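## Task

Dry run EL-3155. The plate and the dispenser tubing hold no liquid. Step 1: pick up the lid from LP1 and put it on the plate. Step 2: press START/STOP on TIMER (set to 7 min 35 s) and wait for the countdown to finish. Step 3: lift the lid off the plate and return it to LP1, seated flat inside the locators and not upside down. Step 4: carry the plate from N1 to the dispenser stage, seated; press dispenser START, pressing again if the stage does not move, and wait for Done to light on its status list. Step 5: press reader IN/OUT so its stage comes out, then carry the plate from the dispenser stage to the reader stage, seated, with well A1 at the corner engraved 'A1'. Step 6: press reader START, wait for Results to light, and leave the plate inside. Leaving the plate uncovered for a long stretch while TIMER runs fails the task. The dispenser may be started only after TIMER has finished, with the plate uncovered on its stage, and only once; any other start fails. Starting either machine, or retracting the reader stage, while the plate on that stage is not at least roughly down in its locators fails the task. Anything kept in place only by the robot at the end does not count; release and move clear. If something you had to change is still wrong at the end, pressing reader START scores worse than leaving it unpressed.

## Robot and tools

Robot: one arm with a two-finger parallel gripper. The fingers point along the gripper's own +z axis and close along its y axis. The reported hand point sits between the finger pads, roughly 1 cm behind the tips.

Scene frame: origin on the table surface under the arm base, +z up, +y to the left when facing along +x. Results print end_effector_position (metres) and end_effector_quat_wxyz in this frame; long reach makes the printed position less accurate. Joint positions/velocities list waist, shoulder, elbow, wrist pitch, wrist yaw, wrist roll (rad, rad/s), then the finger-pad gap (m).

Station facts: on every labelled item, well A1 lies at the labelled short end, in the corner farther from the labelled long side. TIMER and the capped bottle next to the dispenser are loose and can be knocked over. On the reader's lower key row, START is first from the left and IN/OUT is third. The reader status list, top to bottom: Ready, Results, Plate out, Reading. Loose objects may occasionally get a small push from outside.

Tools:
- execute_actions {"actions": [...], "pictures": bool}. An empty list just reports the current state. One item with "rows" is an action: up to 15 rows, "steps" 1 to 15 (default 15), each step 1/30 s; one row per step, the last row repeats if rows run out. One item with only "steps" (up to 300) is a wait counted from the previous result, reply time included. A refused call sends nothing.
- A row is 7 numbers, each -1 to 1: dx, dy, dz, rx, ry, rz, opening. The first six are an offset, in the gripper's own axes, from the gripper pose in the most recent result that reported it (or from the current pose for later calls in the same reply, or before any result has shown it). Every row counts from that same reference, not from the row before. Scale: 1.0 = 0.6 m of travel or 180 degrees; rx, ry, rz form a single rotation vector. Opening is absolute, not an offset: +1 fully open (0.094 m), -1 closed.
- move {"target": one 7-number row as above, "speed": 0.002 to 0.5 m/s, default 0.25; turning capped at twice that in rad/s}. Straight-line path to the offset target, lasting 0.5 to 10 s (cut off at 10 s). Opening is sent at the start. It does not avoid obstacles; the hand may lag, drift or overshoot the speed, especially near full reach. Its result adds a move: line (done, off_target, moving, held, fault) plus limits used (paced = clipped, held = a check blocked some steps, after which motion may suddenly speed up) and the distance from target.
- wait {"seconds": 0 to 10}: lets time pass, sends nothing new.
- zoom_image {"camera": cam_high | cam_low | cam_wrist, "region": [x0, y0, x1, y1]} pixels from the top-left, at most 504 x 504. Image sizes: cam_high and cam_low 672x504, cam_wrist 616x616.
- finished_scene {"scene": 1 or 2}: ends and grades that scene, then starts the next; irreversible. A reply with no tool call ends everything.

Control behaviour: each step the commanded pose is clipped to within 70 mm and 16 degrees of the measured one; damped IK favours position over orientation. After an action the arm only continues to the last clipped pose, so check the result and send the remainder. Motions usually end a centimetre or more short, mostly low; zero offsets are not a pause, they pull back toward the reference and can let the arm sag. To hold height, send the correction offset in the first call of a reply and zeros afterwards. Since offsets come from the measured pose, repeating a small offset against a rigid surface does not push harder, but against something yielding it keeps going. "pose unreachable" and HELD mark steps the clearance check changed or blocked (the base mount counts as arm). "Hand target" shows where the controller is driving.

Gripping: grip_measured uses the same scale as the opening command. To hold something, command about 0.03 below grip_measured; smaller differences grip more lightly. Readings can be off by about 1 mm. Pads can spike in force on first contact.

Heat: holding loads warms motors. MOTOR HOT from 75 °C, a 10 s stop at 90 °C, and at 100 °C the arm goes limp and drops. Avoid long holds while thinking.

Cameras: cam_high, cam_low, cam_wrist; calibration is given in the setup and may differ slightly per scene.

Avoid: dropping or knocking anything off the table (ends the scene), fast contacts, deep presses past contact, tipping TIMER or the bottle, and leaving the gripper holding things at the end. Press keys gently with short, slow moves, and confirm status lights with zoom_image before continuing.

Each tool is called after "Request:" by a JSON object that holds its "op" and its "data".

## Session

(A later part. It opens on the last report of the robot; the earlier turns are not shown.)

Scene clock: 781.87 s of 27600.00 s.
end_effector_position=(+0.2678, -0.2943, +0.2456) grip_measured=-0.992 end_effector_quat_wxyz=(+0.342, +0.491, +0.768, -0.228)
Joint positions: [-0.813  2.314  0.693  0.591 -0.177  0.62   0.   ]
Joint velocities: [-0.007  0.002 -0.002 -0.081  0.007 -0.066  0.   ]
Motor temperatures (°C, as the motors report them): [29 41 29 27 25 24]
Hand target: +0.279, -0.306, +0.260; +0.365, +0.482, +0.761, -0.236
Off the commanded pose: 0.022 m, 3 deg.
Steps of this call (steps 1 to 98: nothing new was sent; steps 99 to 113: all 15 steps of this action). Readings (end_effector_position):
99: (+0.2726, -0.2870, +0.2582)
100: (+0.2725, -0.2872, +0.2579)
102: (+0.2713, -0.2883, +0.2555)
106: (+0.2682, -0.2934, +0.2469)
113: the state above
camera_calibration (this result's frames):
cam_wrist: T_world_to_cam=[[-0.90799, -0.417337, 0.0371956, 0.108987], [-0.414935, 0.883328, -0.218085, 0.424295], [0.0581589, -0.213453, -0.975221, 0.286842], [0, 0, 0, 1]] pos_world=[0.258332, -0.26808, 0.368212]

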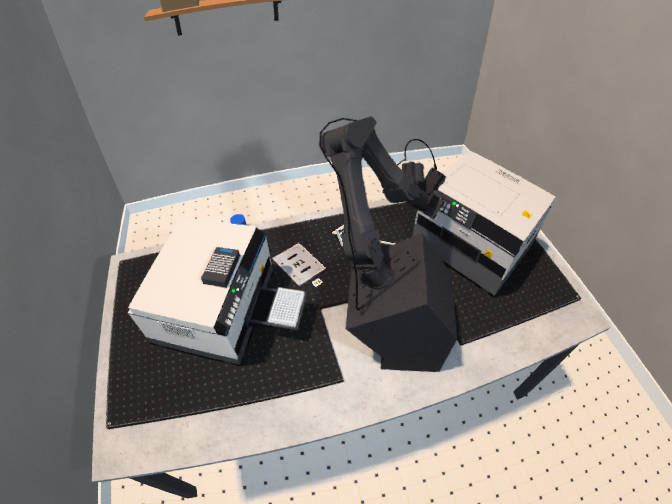

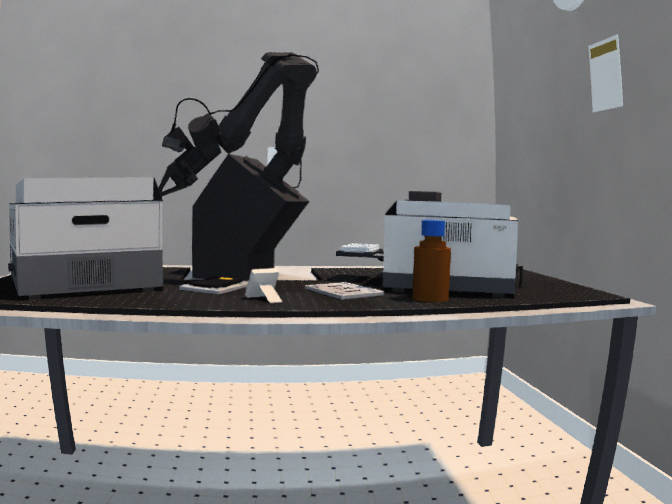

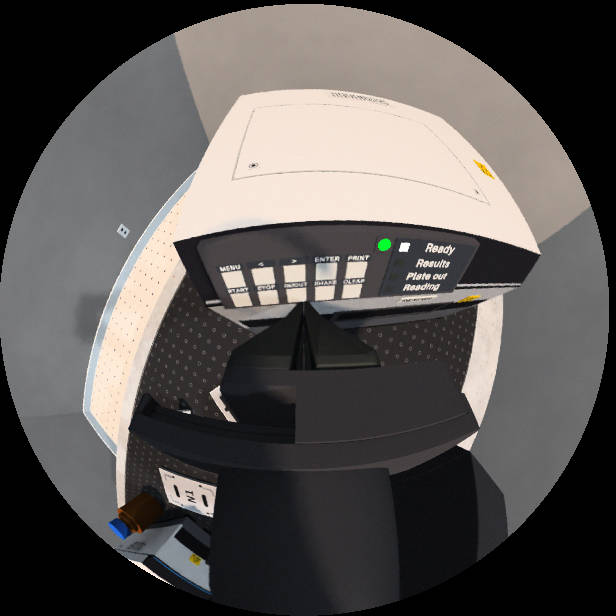

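Request:
{"op": "move", "data": {"target": [-0.046,0.018,0.016,0,-0.016,0,-1], "speed": 0.03}}

Request:
{"op": "zoom_image", "data": {"camera": "cam_wrist", "region": [230,230,480,340]}}

Scene clock: 786.90 s of 27600.00 s.
end_effector_position=(+0.2803, -0.2995, +0.2510) grip_measured=-0.992 end_effector_quat_wxyz=(+0.348, +0.486, +0.769, -0.228)
Joint positions: [-0.808  2.314  0.737  0.561 -0.177  0.62   0.   ]
Joint velocities: [ 0.002 -0.022  0.007 -0.081 -0.007  0.066 -0.   ]
Motor temperatures (°C, as the motors report them): [29 41 29 27 25 24]
Hand target: +0.288, -0.312, +0.260; +0.362, +0.485, +0.759, -0.240
Off the commanded pose: 0.018 m, 2 deg.
move: off_target
camera_calibration (this result's frames):
cam_wrist: T_world_to_cam=[[-0.90309, -0.427962, 0.0357405, 0.113836], [-0.424364, 0.876522, -0.227212, 0.438186], [0.0659106, -0.22036, -0.973189, 0.285504], [0, 0, 0, 1]] pos_world=[0.269937, -0.272449, 0.373342]

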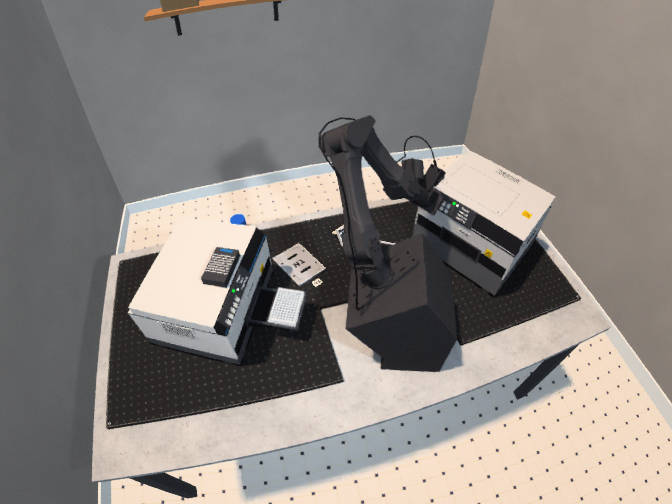

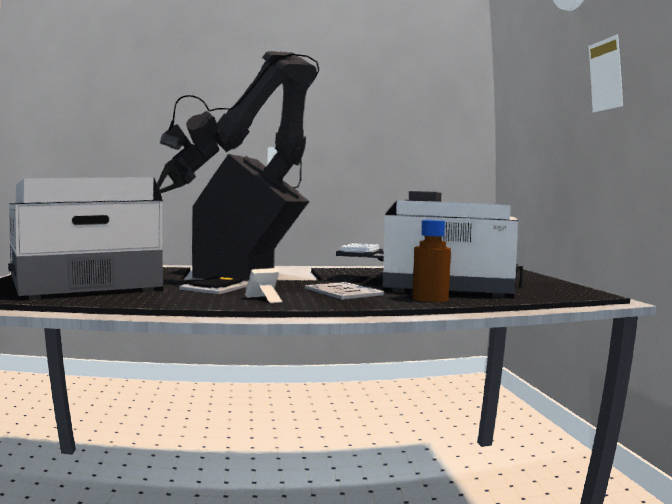

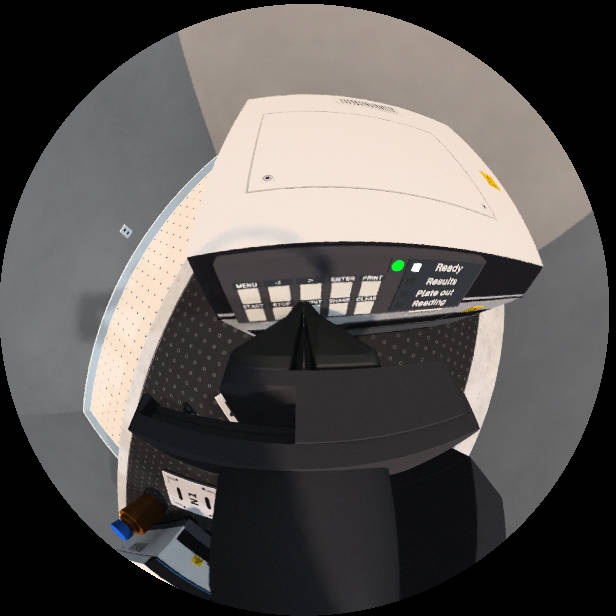

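Region (230, 230, 480, 340) of cam_wrist's 616x616 image, scaled by 2.016, with more detail than that image has; it fills the top 222 rows of this view, and the rest is white.

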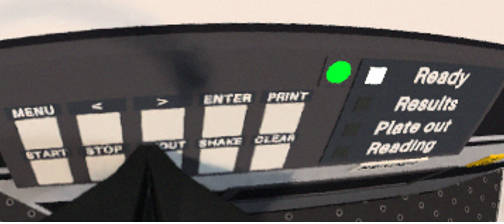

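Request:
{"op": "execute_actions", "data": {"actions": [{"rows":[[-0.02,-0.005,0.005,0,-0.01,0,-1],[-0.02,-0.005,0.008,0,-0.01,0,-1],[-0.02,-0.005,0.011,0,-0.01,0,-1],[-0.02,-0.005,0.014,0,-0.01,0,-1]]}]}}

Request:
{"op": "zoom_image", "data": {"camera": "cam_wrist", "region": [230,230,480,340]}}

Scene clock: 789.73 s of 27600.00 s.
end_effector_position=(+0.2805, -0.2995, +0.2509) grip_measured=-0.992 end_effector_quat_wxyz=(+0.348, +0.485, +0.770, -0.228)
Joint positions: [-0.808  2.314  0.737  0.562 -0.178  0.618  0.   ]
Joint velocities: [-0.012 -0.007 -0.002 -0.037  0.007 -0.022  0.001]
Motor temperatures (°C, as the motors report them): [29 41 29 27 25 24]
Hand target: +0.283, -0.313, +0.255; +0.359, +0.482, +0.763, -0.235
Off the commanded pose: 0.015 m, 2 deg.
Steps of this call (steps 1 to 70: nothing new was sent; steps 71 to 85: all 15 steps of this action). Readings (end_effector_position):
71: (+0.2804, -0.2994, +0.2510)
72: (+0.2804, -0.2994, +0.2510)
74: (+0.2804, -0.2995, +0.2509)
78: (+0.2805, -0.2995, +0.2509)
85: the state above
camera_calibration (this result's frames):
cam_wrist: T_world_to_cam=[[-0.902147, -0.429874, 0.0365927, 0.112913], [-0.426398, 0.875501, -0.227339, 0.438547], [0.0656899, -0.220696, -0.973128, 0.285336], [0, 0, 0, 1]] pos_world=[0.270116, -0.272438, 0.373236]

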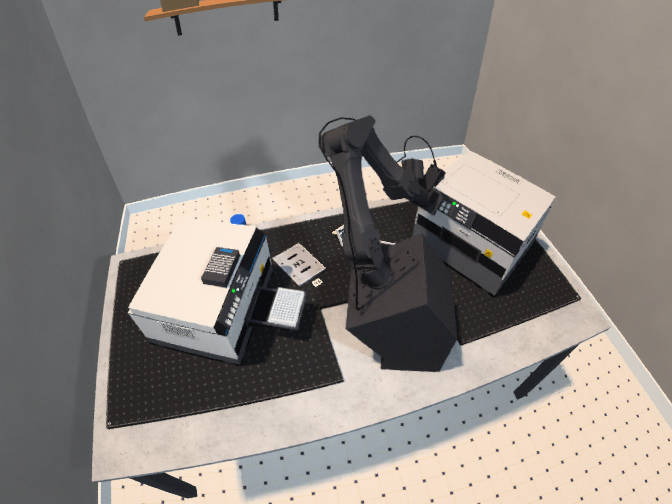

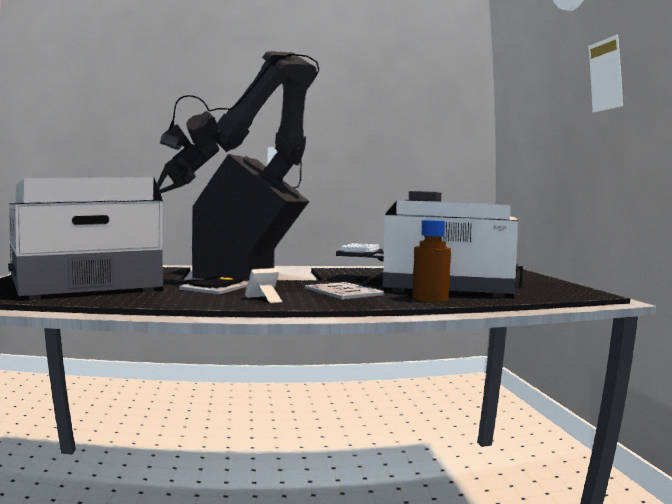

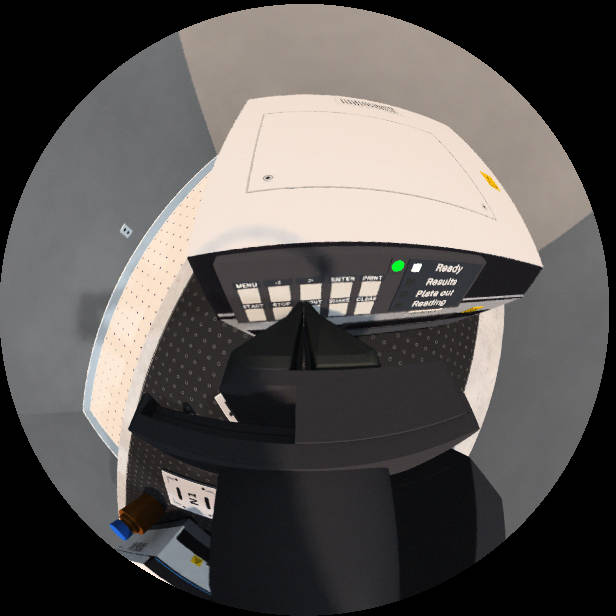

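Region (230, 230, 480, 340) of cam_wrist's 616x616 image, scaled by 2.016, with more detail than that image has; it fills the top 222 rows of this view, and the rest is white.

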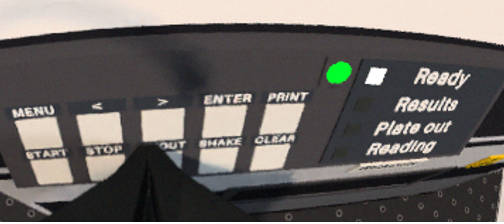

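Request:
{"op": "execute_actions", "data": {"actions": [{"rows":[[-0.012,-0.006,-0.002,0.006,0.0,0,-1]]}]}}

Request:
{"op": "zoom_image", "data": {"camera": "cam_wrist", "region": [230,230,480,340]}}

Scene clock: 792.07 s of 27600.00 s.
end_effector_position=(+0.2732, -0.2969, +0.2454) grip_measured=-0.992 end_effector_quat_wxyz=(+0.330, +0.492, +0.773, -0.229)
Joint positions: [-0.808  2.313  0.737  0.521 -0.178  0.61   0.   ]
Joint velocities: [-0.017 -0.002  0.017  0.007  0.007  0.022 -0.001]
Motor temperatures (°C, as the motors report them): [29 41 29 27 25 24]
Hand target: +0.279, -0.304, +0.257; +0.343, +0.488, +0.767, -0.235
Off the commanded pose: 0.015 m, 2 deg.
Steps of this call (steps 1 to 55: nothing new was sent; steps 56 to 70: all 15 steps of this action). Readings (end_effector_position):
56: (+0.2800, -0.2991, +0.2506)
57: (+0.2791, -0.2988, +0.2499)
59: (+0.2767, -0.2980, +0.2481)
63: (+0.2744, -0.2973, +0.2463)
70: the state above
camera_calibration (this result's frames):
cam_wrist: T_world_to_cam=[[-0.908061, -0.415638, 0.0516786, 0.109827], [-0.417319, 0.887355, -0.196077, 0.425265], [0.0356398, -0.199616, -0.979226, 0.296964], [0, 0, 0, 1]] pos_world=[0.266618, -0.272433, 0.368504]

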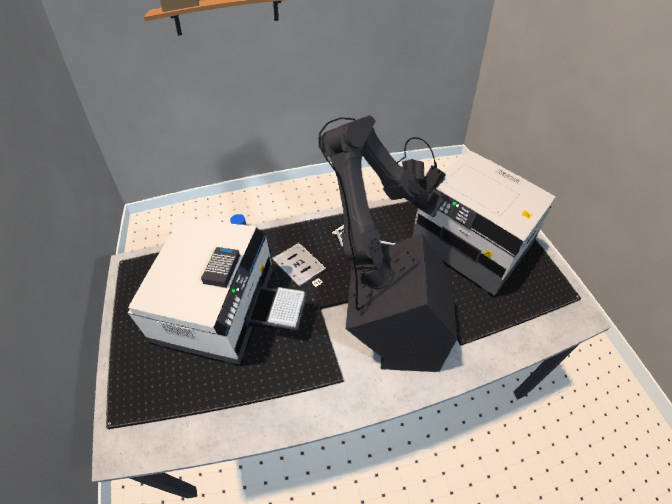

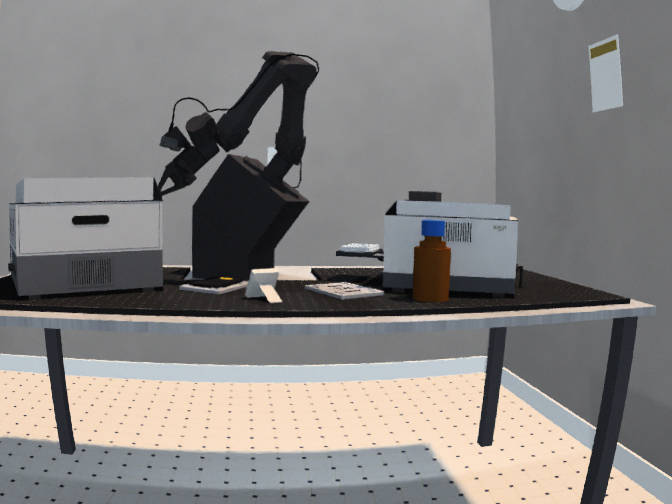

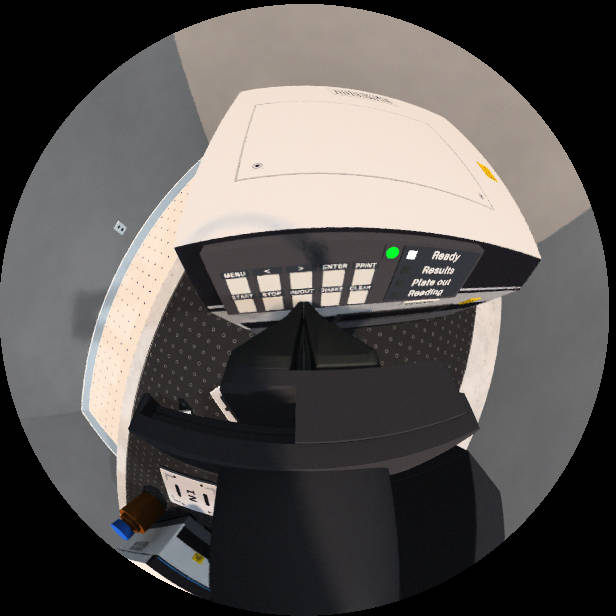

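Region (230, 230, 480, 340) of cam_wrist's 616x616 image, scaled by 2.016, with more detail than that image has; it fills the top 222 rows of this view, and the rest is white.

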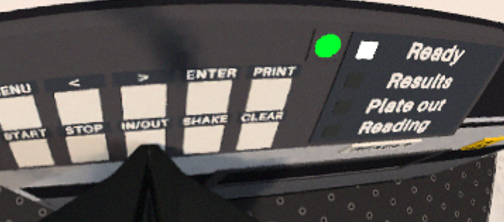

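Centred. Push.

Request:
{"op": "execute_actions", "data": {"actions": [{"rows":[[-0.03,0.006,0.004,0,-0.012,0,-1],[-0.033,0.007,0.01,0,-0.012,0,-1],[-0.036,0.008,0.016,0,-0.012,0,-1],[-0.039,0.008,0.022,0,-0.012,0,-1],[-0.042,0.008,0.028,0,-0.012,0,-1]]}]}}

Request:
{"op": "zoom_image", "data": {"camera": "cam_wrist", "region": [230,230,480,340]}}

Scene clock: 795.63 s of 27600.00 s.
end_effector_position=(+0.2746, -0.2998, +0.2436) grip_measured=-0.992 end_effector_quat_wxyz=(+0.321, +0.498, +0.774, -0.222)
Joint positions: [-0.814  2.323  0.769  0.478 -0.192  0.61   0.   ]
Joint velocities: [ 0.007 -0.032  0.002 -0.037 -0.007 -0.007 -0.   ]
Motor temperatures (°C, as the motors report them): [30 42 29 27 25 24]
Hand target: +0.289, -0.319, +0.254; +0.344, +0.488, +0.766, -0.238
Off the commanded pose: 0.028 m, 4 deg.
Steps of this call (steps 1 to 92: nothing new was sent; steps 93 to 107: all 15 steps of this action). Readings (end_effector_position):
93: (+0.2729, -0.2968, +0.2452)
94: (+0.2731, -0.2970, +0.2451)
96: (+0.2752, -0.2999, +0.2444)
100: (+0.2745, -0.2999, +0.2437)
107: the state above
camera_calibration (this result's frames):
cam_wrist: T_world_to_cam=[[-0.911413, -0.408805, 0.0469579, 0.114008], [-0.410482, 0.895238, -0.173356, 0.423053], [0.0288305, -0.177275, -0.983739, 0.304276], [0, 0, 0, 1]] pos_world=[0.268792, -0.278186, 0.367313]

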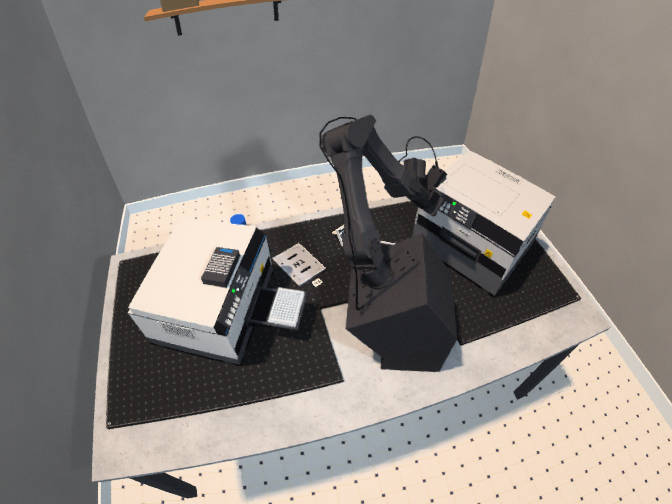

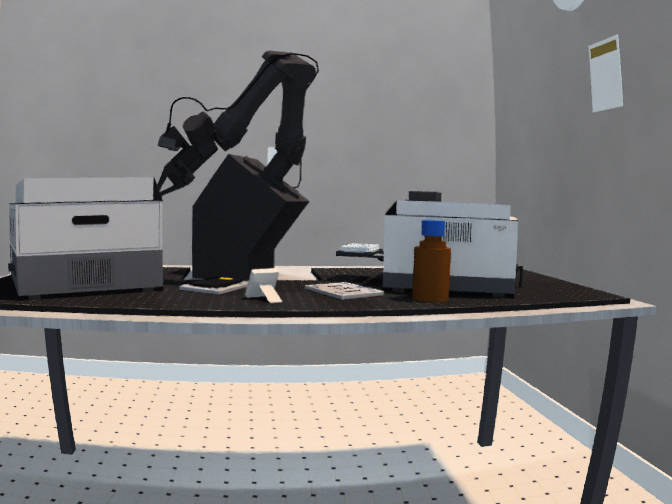

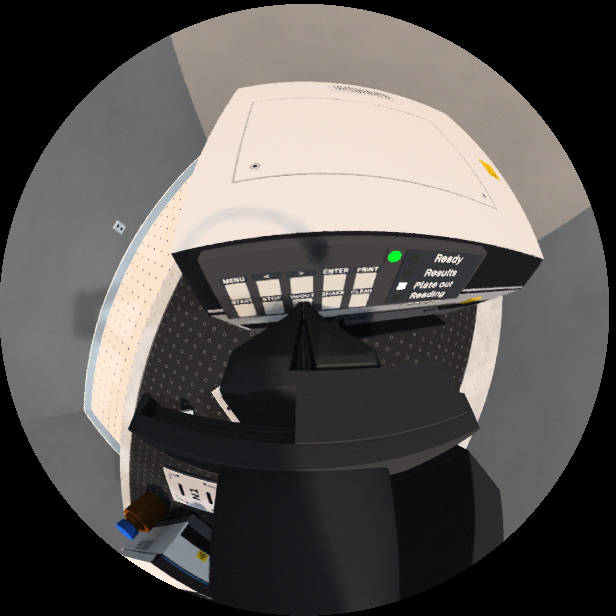

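Region (230, 230, 480, 340) of cam_wrist's 616x616 image, scaled by 2.016, with more detail than that image has; it fills the top 222 rows of this view, and the rest is white.

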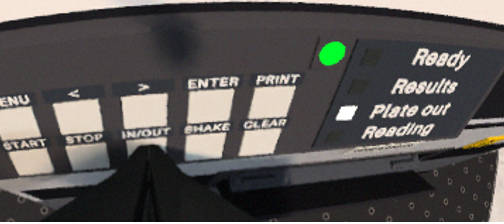

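Request:
{"op": "move", "data": {"target": [-0.02,0,-0.07,0,0,0,-1], "speed": 0.1}}

Request:
{"op": "move", "data": {"target": [0.06,0,-0.1,0,0.25,0,-1]}}

Scene clock: 799.30 s of 27600.00 s.
end_effector_position=(+0.2728, -0.2788, +0.2745) grip_measured=-0.992 end_effector_quat_wxyz=(+0.318, +0.495, +0.779, -0.218)
Joint positions: [-0.844  2.158  0.721  0.351 -0.219  0.573  0.   ]
Joint velocities: [-0.002 -0.017 -0.007 -0.007 -0.037 -0.022 -0.001]
Motor temperatures (°C, as the motors report them): [30 41 30 28 25 24]
Hand target: +0.267, -0.279, +0.280; +0.321, +0.498, +0.774, -0.222
Off the commanded pose: 0.009 m, 1 deg.
move: done
camera_calibration (this result's frames):
cam_wrist: T_world_to_cam=[[-0.906446, -0.419635, 0.0475585, 0.115037], [-0.421517, 0.892017, -0.163187, 0.408139], [0.0260561, -0.167967, -0.985448, 0.342244], [0, 0, 0, 1]] pos_world=[0.267395, -0.258308, 0.398396]

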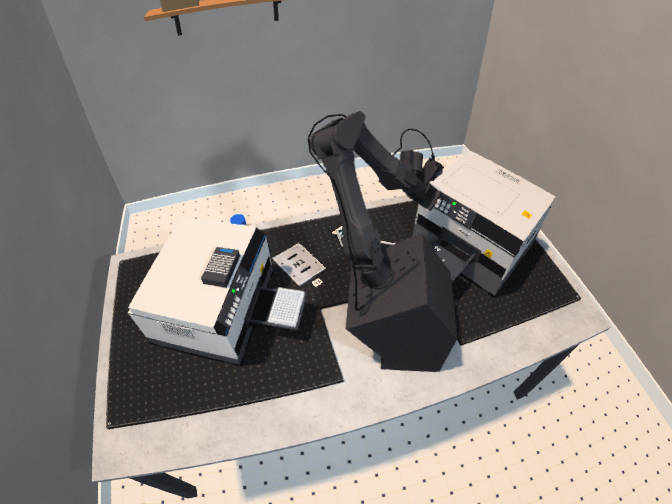

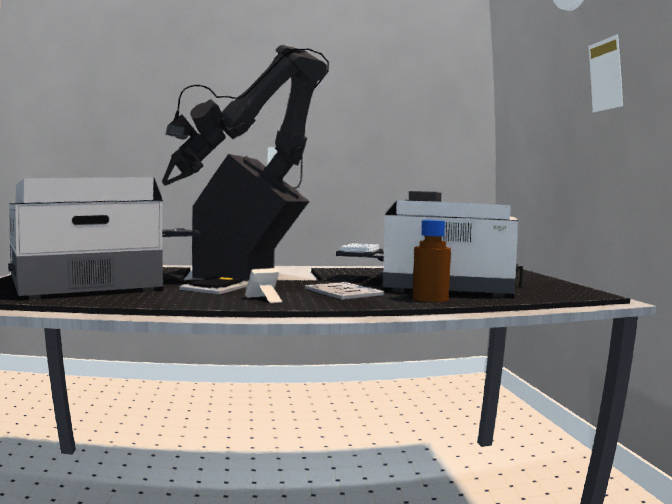

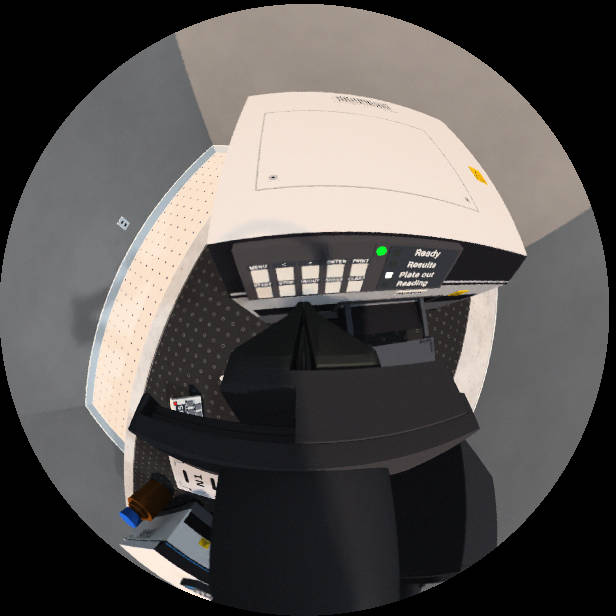

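Scene clock: 801.57 s of 27600.00 s.
end_effector_position=(+0.2415, -0.2068, +0.2814) grip_measured=-0.992 end_effector_quat_wxyz=(-0.018, +0.541, +0.841, -0.010)
Joint positions: [-0.958  2.326  1.314 -0.944 -0.512  0.124  0.   ]
Joint velocities: [-0.002  0.002  0.002 -0.007 -0.022  0.022  0.   ]
Motor temperatures (°C, as the motors report them): [30 42 30 27 25 24]
Hand target: +0.246, -0.216, +0.291; -0.000, +0.541, +0.841, -0.009
Off the commanded pose: 0.014 m, 2 deg.
move: off_target
camera_calibration (this result's frames):
cam_wrist: T_world_to_cam=[[-0.900728, -0.431719, 0.0480467, 0.112537], [-0.318615, 0.731799, 0.602456, 0.0584515], [-0.295252, 0.527341, -0.796704, 0.530218], [0, 0, 0, 1]] pos_world=[0.276537, -0.273796, 0.381805]

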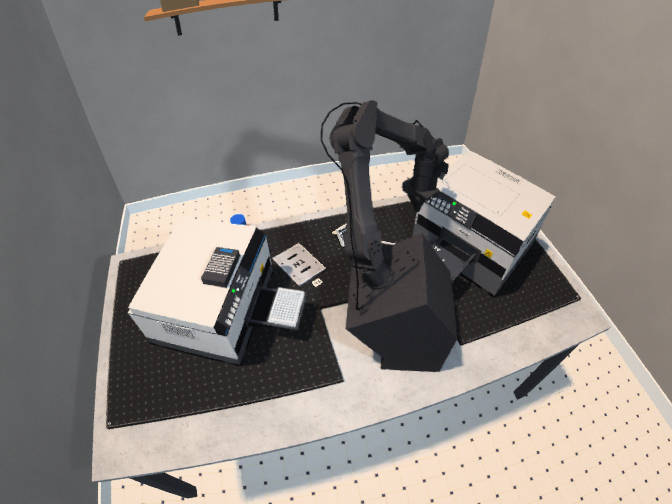

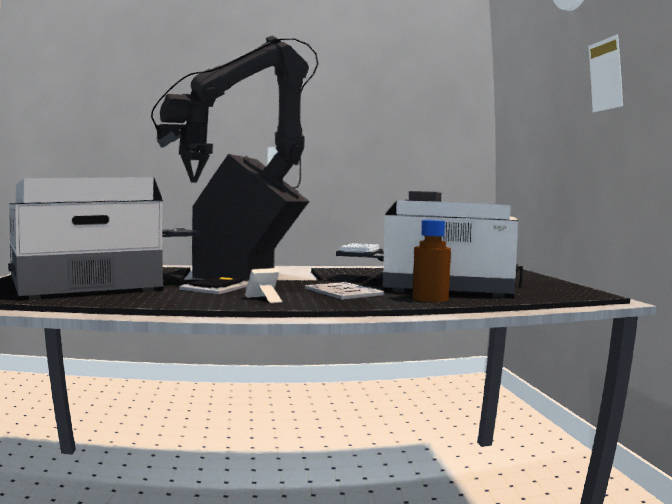

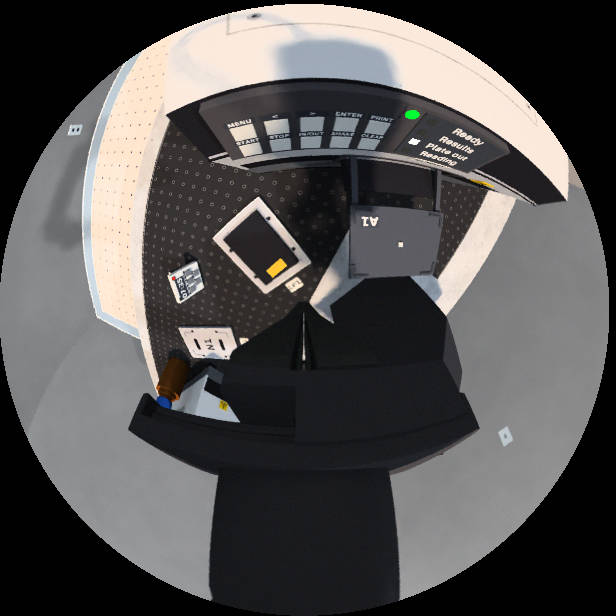

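Request:
{"op": "execute_actions", "data": {"actions": []}}

Scene clock: 812.17 s of 27600.00 s.
end_effector_position=(+0.2412, -0.2063, +0.2814) grip_measured=-0.992 end_effector_quat_wxyz=(-0.019, +0.541, +0.841, -0.010)
Joint positions: [-0.958  2.326  1.314 -0.947 -0.512  0.123  0.   ]
Joint velocities: [-0.017  0.027  0.002  0.007 -0.007  0.051 -0.   ]
Motor temperatures (°C, as the motors report them): [31 42 31 27 25 24]
Hand target: +0.246, -0.216, +0.291; -0.000, +0.541, +0.841, -0.009
Off the commanded pose: 0.015 m, 2 deg.
Steps of this call (steps 1 to 318: nothing new was sent). Readings (end_effector_position):
1: (+0.2415, -0.2067, +0.2814)
2: (+0.2414, -0.2066, +0.2814)
4: (+0.2413, -0.2065, +0.2814)
8: (+0.2413, -0.2064, +0.2814)
318: the state above
camera_calibration (this result's frames):
cam_wrist: T_world_to_cam=[[-0.900697, -0.431761, 0.0482516, 0.11241], [-0.317954, 0.730788, 0.604032, 0.0572236], [-0.296059, 0.528708, -0.795498, 0.530053], [0, 0, 0, 1]] pos_world=[0.276369, -0.273527, 0.381667]

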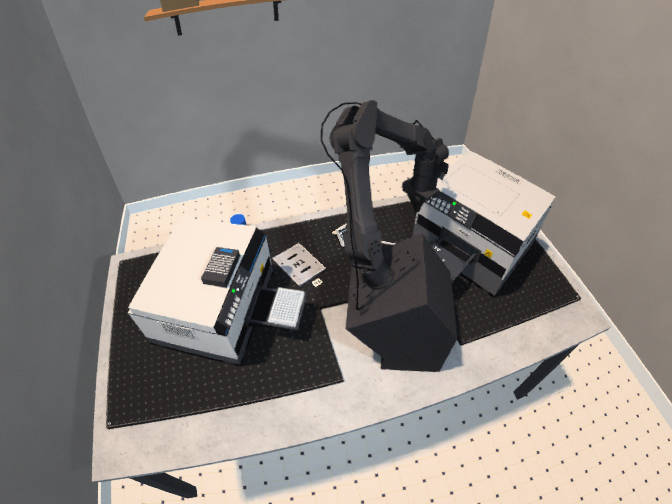

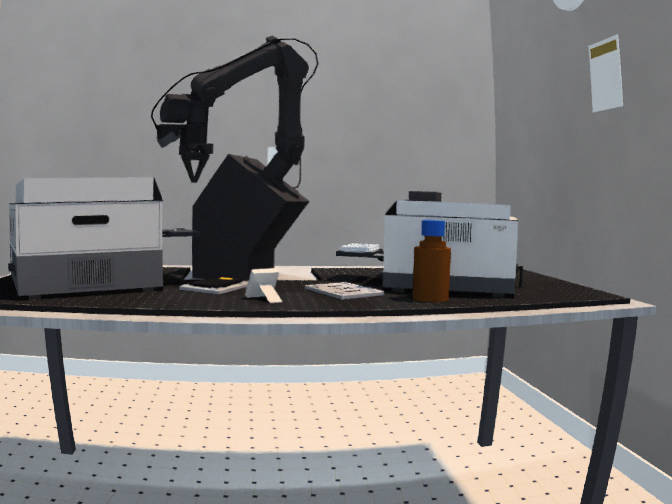

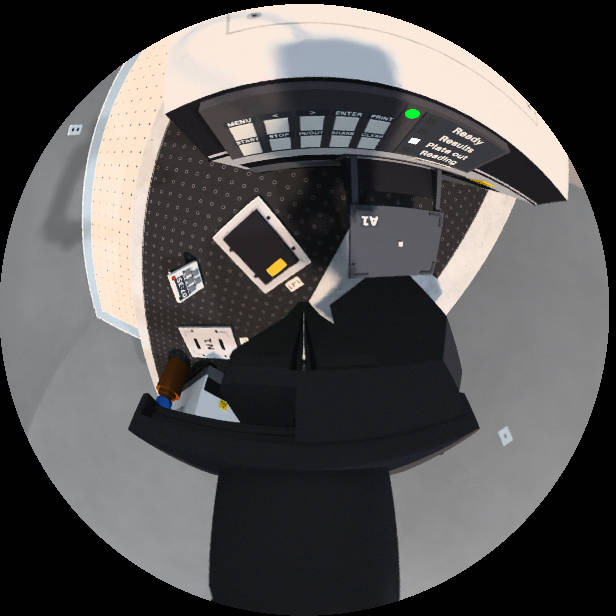

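Request:
{"op": "move", "data": {"target": [0.272,0.232,-0.03,0,0,-0.11,1]}}

Scene clock: 820.13 s of 27600.00 s.
end_effector_position=(+0.3005, -0.0013, +0.2897) grip_measured=+1.000 end_effector_quat_wxyz=(-0.030, +0.380, +0.924, -0.011)
Joint positions: [-0.472  1.751  1.088 -1.007 -0.616  0.309  0.094]
Joint velocities: [-0.017 -0.002 -0.007 -0.007 -0.022  0.022  0.   ]
Motor temperatures (°C, as the motors report them): [31 42 31 26 24 24]
Hand target: +0.300, -0.003, +0.295; -0.023, +0.390, +0.921, -0.011
Off the commanded pose: 0.008 m, 2 deg.
move: done
camera_calibration (this result's frames):
cam_wrist: T_world_to_cam=[[-0.687359, -0.724261, 0.0546196, 0.187632], [-0.542813, 0.562208, 0.62392, -0.0172006], [-0.482589, 0.399209, -0.779577, 0.497074], [0, 0, 0, 1]] pos_world=[0.359516, -0.0528712, 0.387991]

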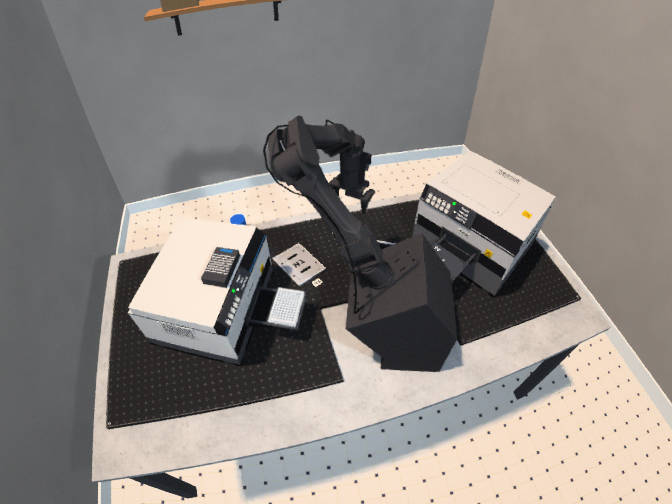

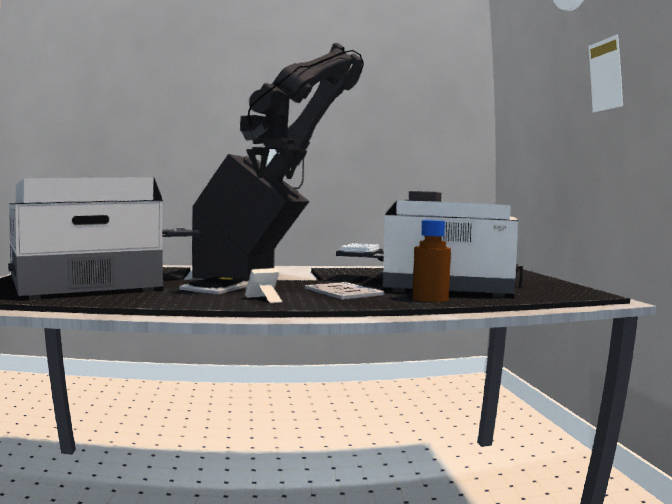

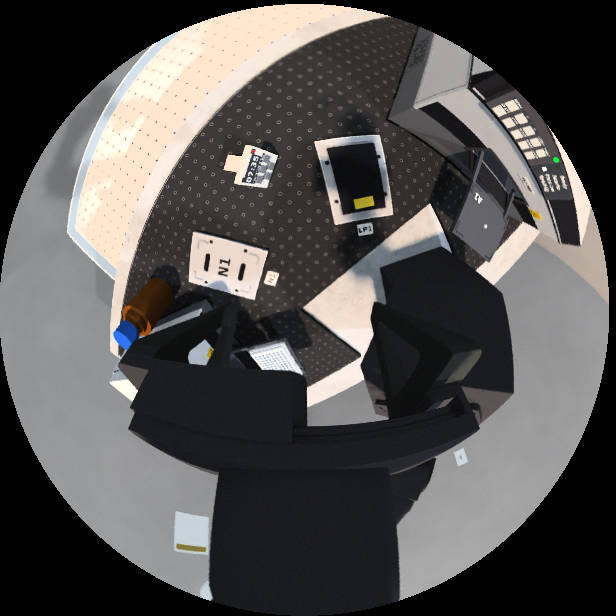

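Request:
{"op": "move", "data": {"target": [0.511,0.083,0.07,0,0,-0.94,1], "speed": 0.4}}

Scene clock: 827.90 s of 27600.00 s.
end_effector_position=(+0.1100, +0.2320, +0.2493) grip_measured=+1.000 end_effector_quat_wxyz=(+0.045, +0.882, -0.469, -0.023)
Joint positions: [ 0.95   0.89   0.66  -0.8   -0.152 -1.137  0.094]
Joint velocities: [-0.007 -0.017  0.017 -0.007 -0.007 -0.125  0.   ]
Motor temperatures (°C, as the motors report them): [30 42 30 26 24 24]
Hand target: +0.115, +0.244, +0.254; +0.028, +0.887, -0.461, -0.023
Off the commanded pose: 0.021 m, 4 deg.
move: off_target
camera_calibration (this result's frames):
cam_wrist: T_world_to_cam=[[0.814814, 0.572882, -0.088796, -0.202614], [0.508037, -0.631852, 0.585373, -0.055522], [0.279243, -0.522082, -0.805887, 0.417029], [0, 0, 0, 1]] pos_world=[0.0768471, 0.298715, 0.350588]

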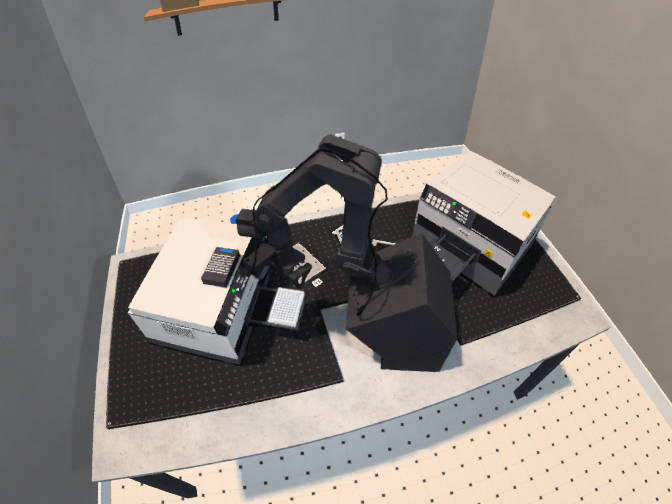

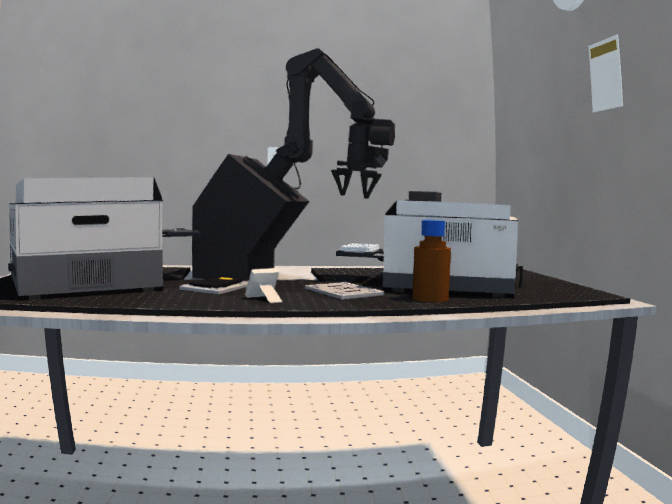

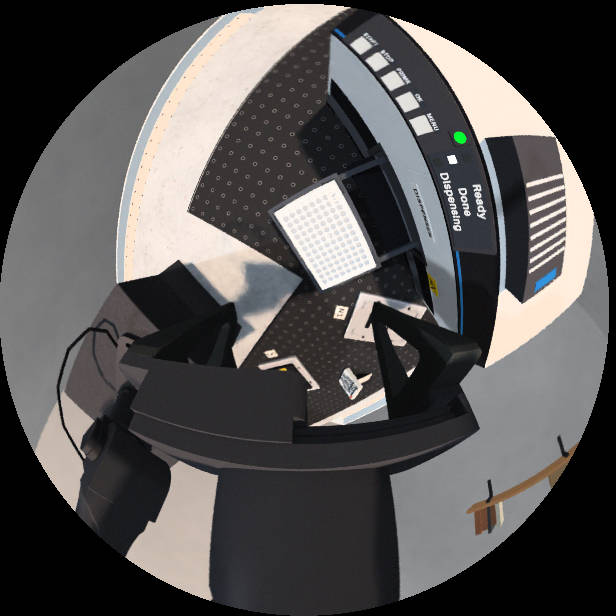

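Request:
{"op": "move", "data": {"target": [-0.03,-0.05,0.155,0.04,0.011,-0.172,1], "speed": 0.15}}

Scene clock: 833.77 s of 27600.00 s.
end_effector_position=(+0.1230, +0.2636, +0.1580) grip_measured=+1.000 end_effector_quat_wxyz=(-0.016, +0.975, -0.222, +0.015)
Joint positions: [ 1.075  1.242  0.539 -0.189 -0.014 -1.554  0.094]
Joint velocities: [-0.007  0.002 -0.012  0.066 -0.022 -0.154  0.   ]
Motor temperatures (°C, as the motors report them): [29 41 30 26 24 24]
Hand target: +0.118, +0.257, +0.155; -0.008, +0.976, -0.215, +0.011
Off the commanded pose: 0.009 m, 1 deg.
move: done
camera_calibration (this result's frames):
cam_wrist: T_world_to_cam=[[0.413023, 0.909395, 0.0491229, -0.300511], [0.712255, -0.35616, 0.604849, -0.0896018], [0.567543, -0.214829, -0.794823, 0.238116], [0, 0, 0, 1]] pos_world=[0.0527965, 0.292525, 0.258218]

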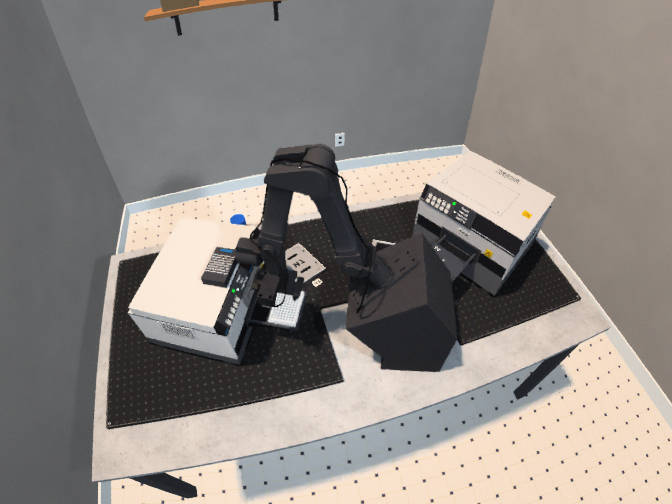

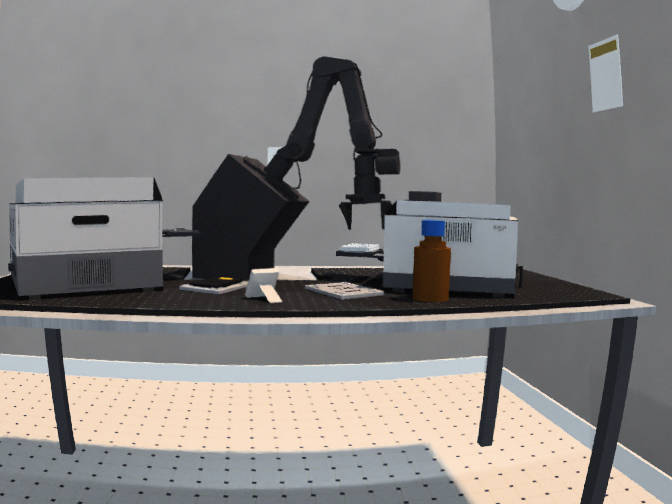

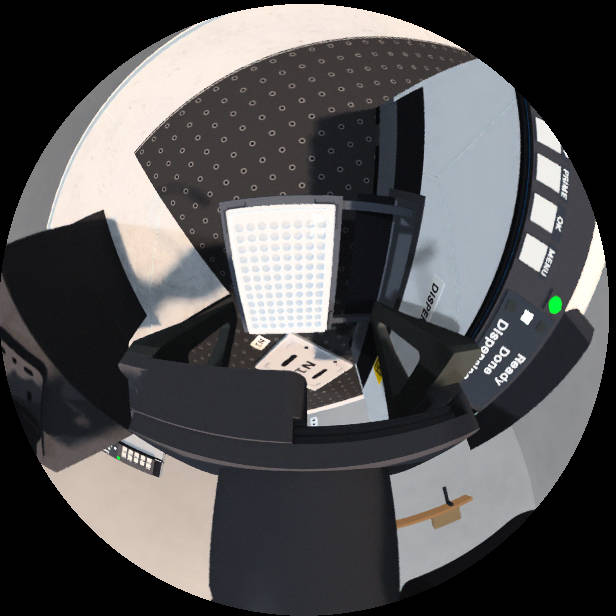

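Need +y about 16 mm.

Request:
{"op": "move", "data": {"target": [-0.002,0.028,0.04,-0.013,-0.005,0,1], "speed": 0.05}}

Scene clock: 836.83 s of 27600.00 s.
end_effector_position=(+0.1200, +0.2552, +0.1364) grip_measured=+1.000 end_effector_quat_wxyz=(-0.002, +0.975, -0.221, +0.012)
Joint positions: [ 1.075  1.345  0.524 -0.099 -0.014 -1.555  0.094]
Joint velocities: [ 0.017 -0.007 -0.007  0.037  0.007 -0.081  0.   ]
Motor temperatures (°C, as the motors report them): [29 41 29 26 24 24]
Hand target: +0.116, +0.250, +0.134; +0.002, +0.975, -0.222, +0.003
Off the commanded pose: 0.008 m, 1 deg.
move: done
camera_calibration (this result's frames):
cam_wrist: T_world_to_cam=[[0.413341, 0.910336, 0.0209057, -0.286975], [0.719418, -0.340556, 0.605358, -0.0823083], [0.558199, -0.235179, -0.795678, 0.227266], [0, 0, 0, 1]] pos_world=[0.0509733, 0.286662, 0.236656]

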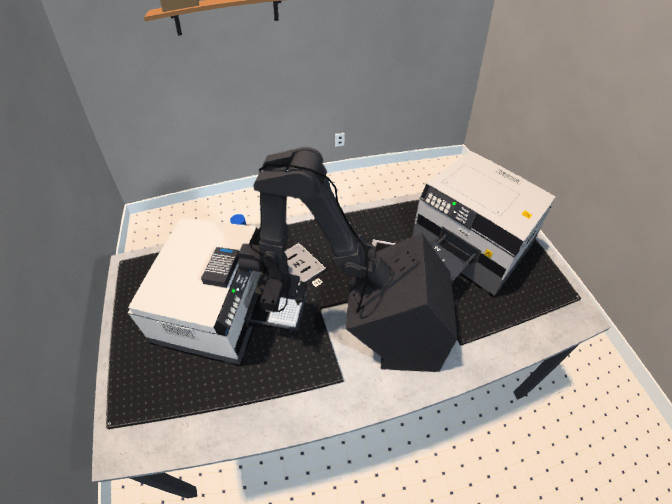

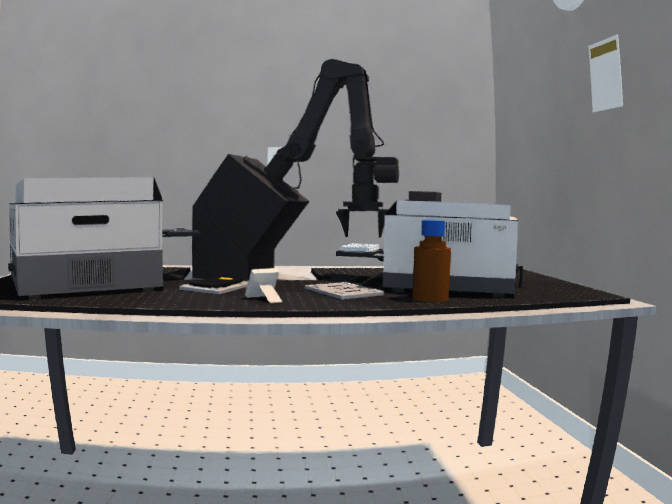

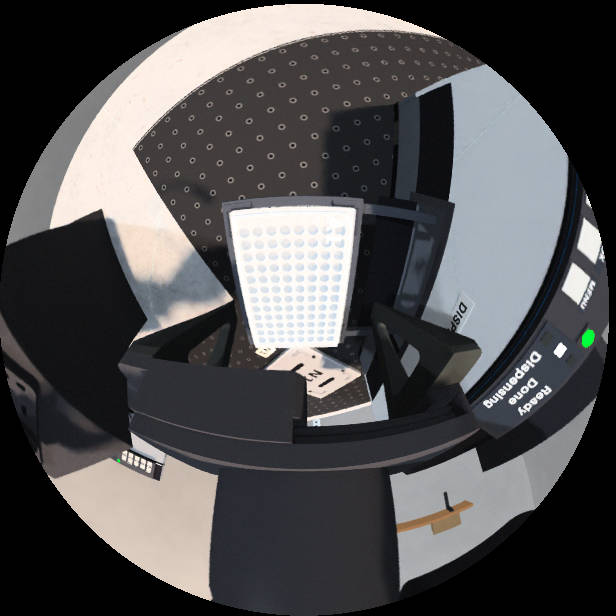

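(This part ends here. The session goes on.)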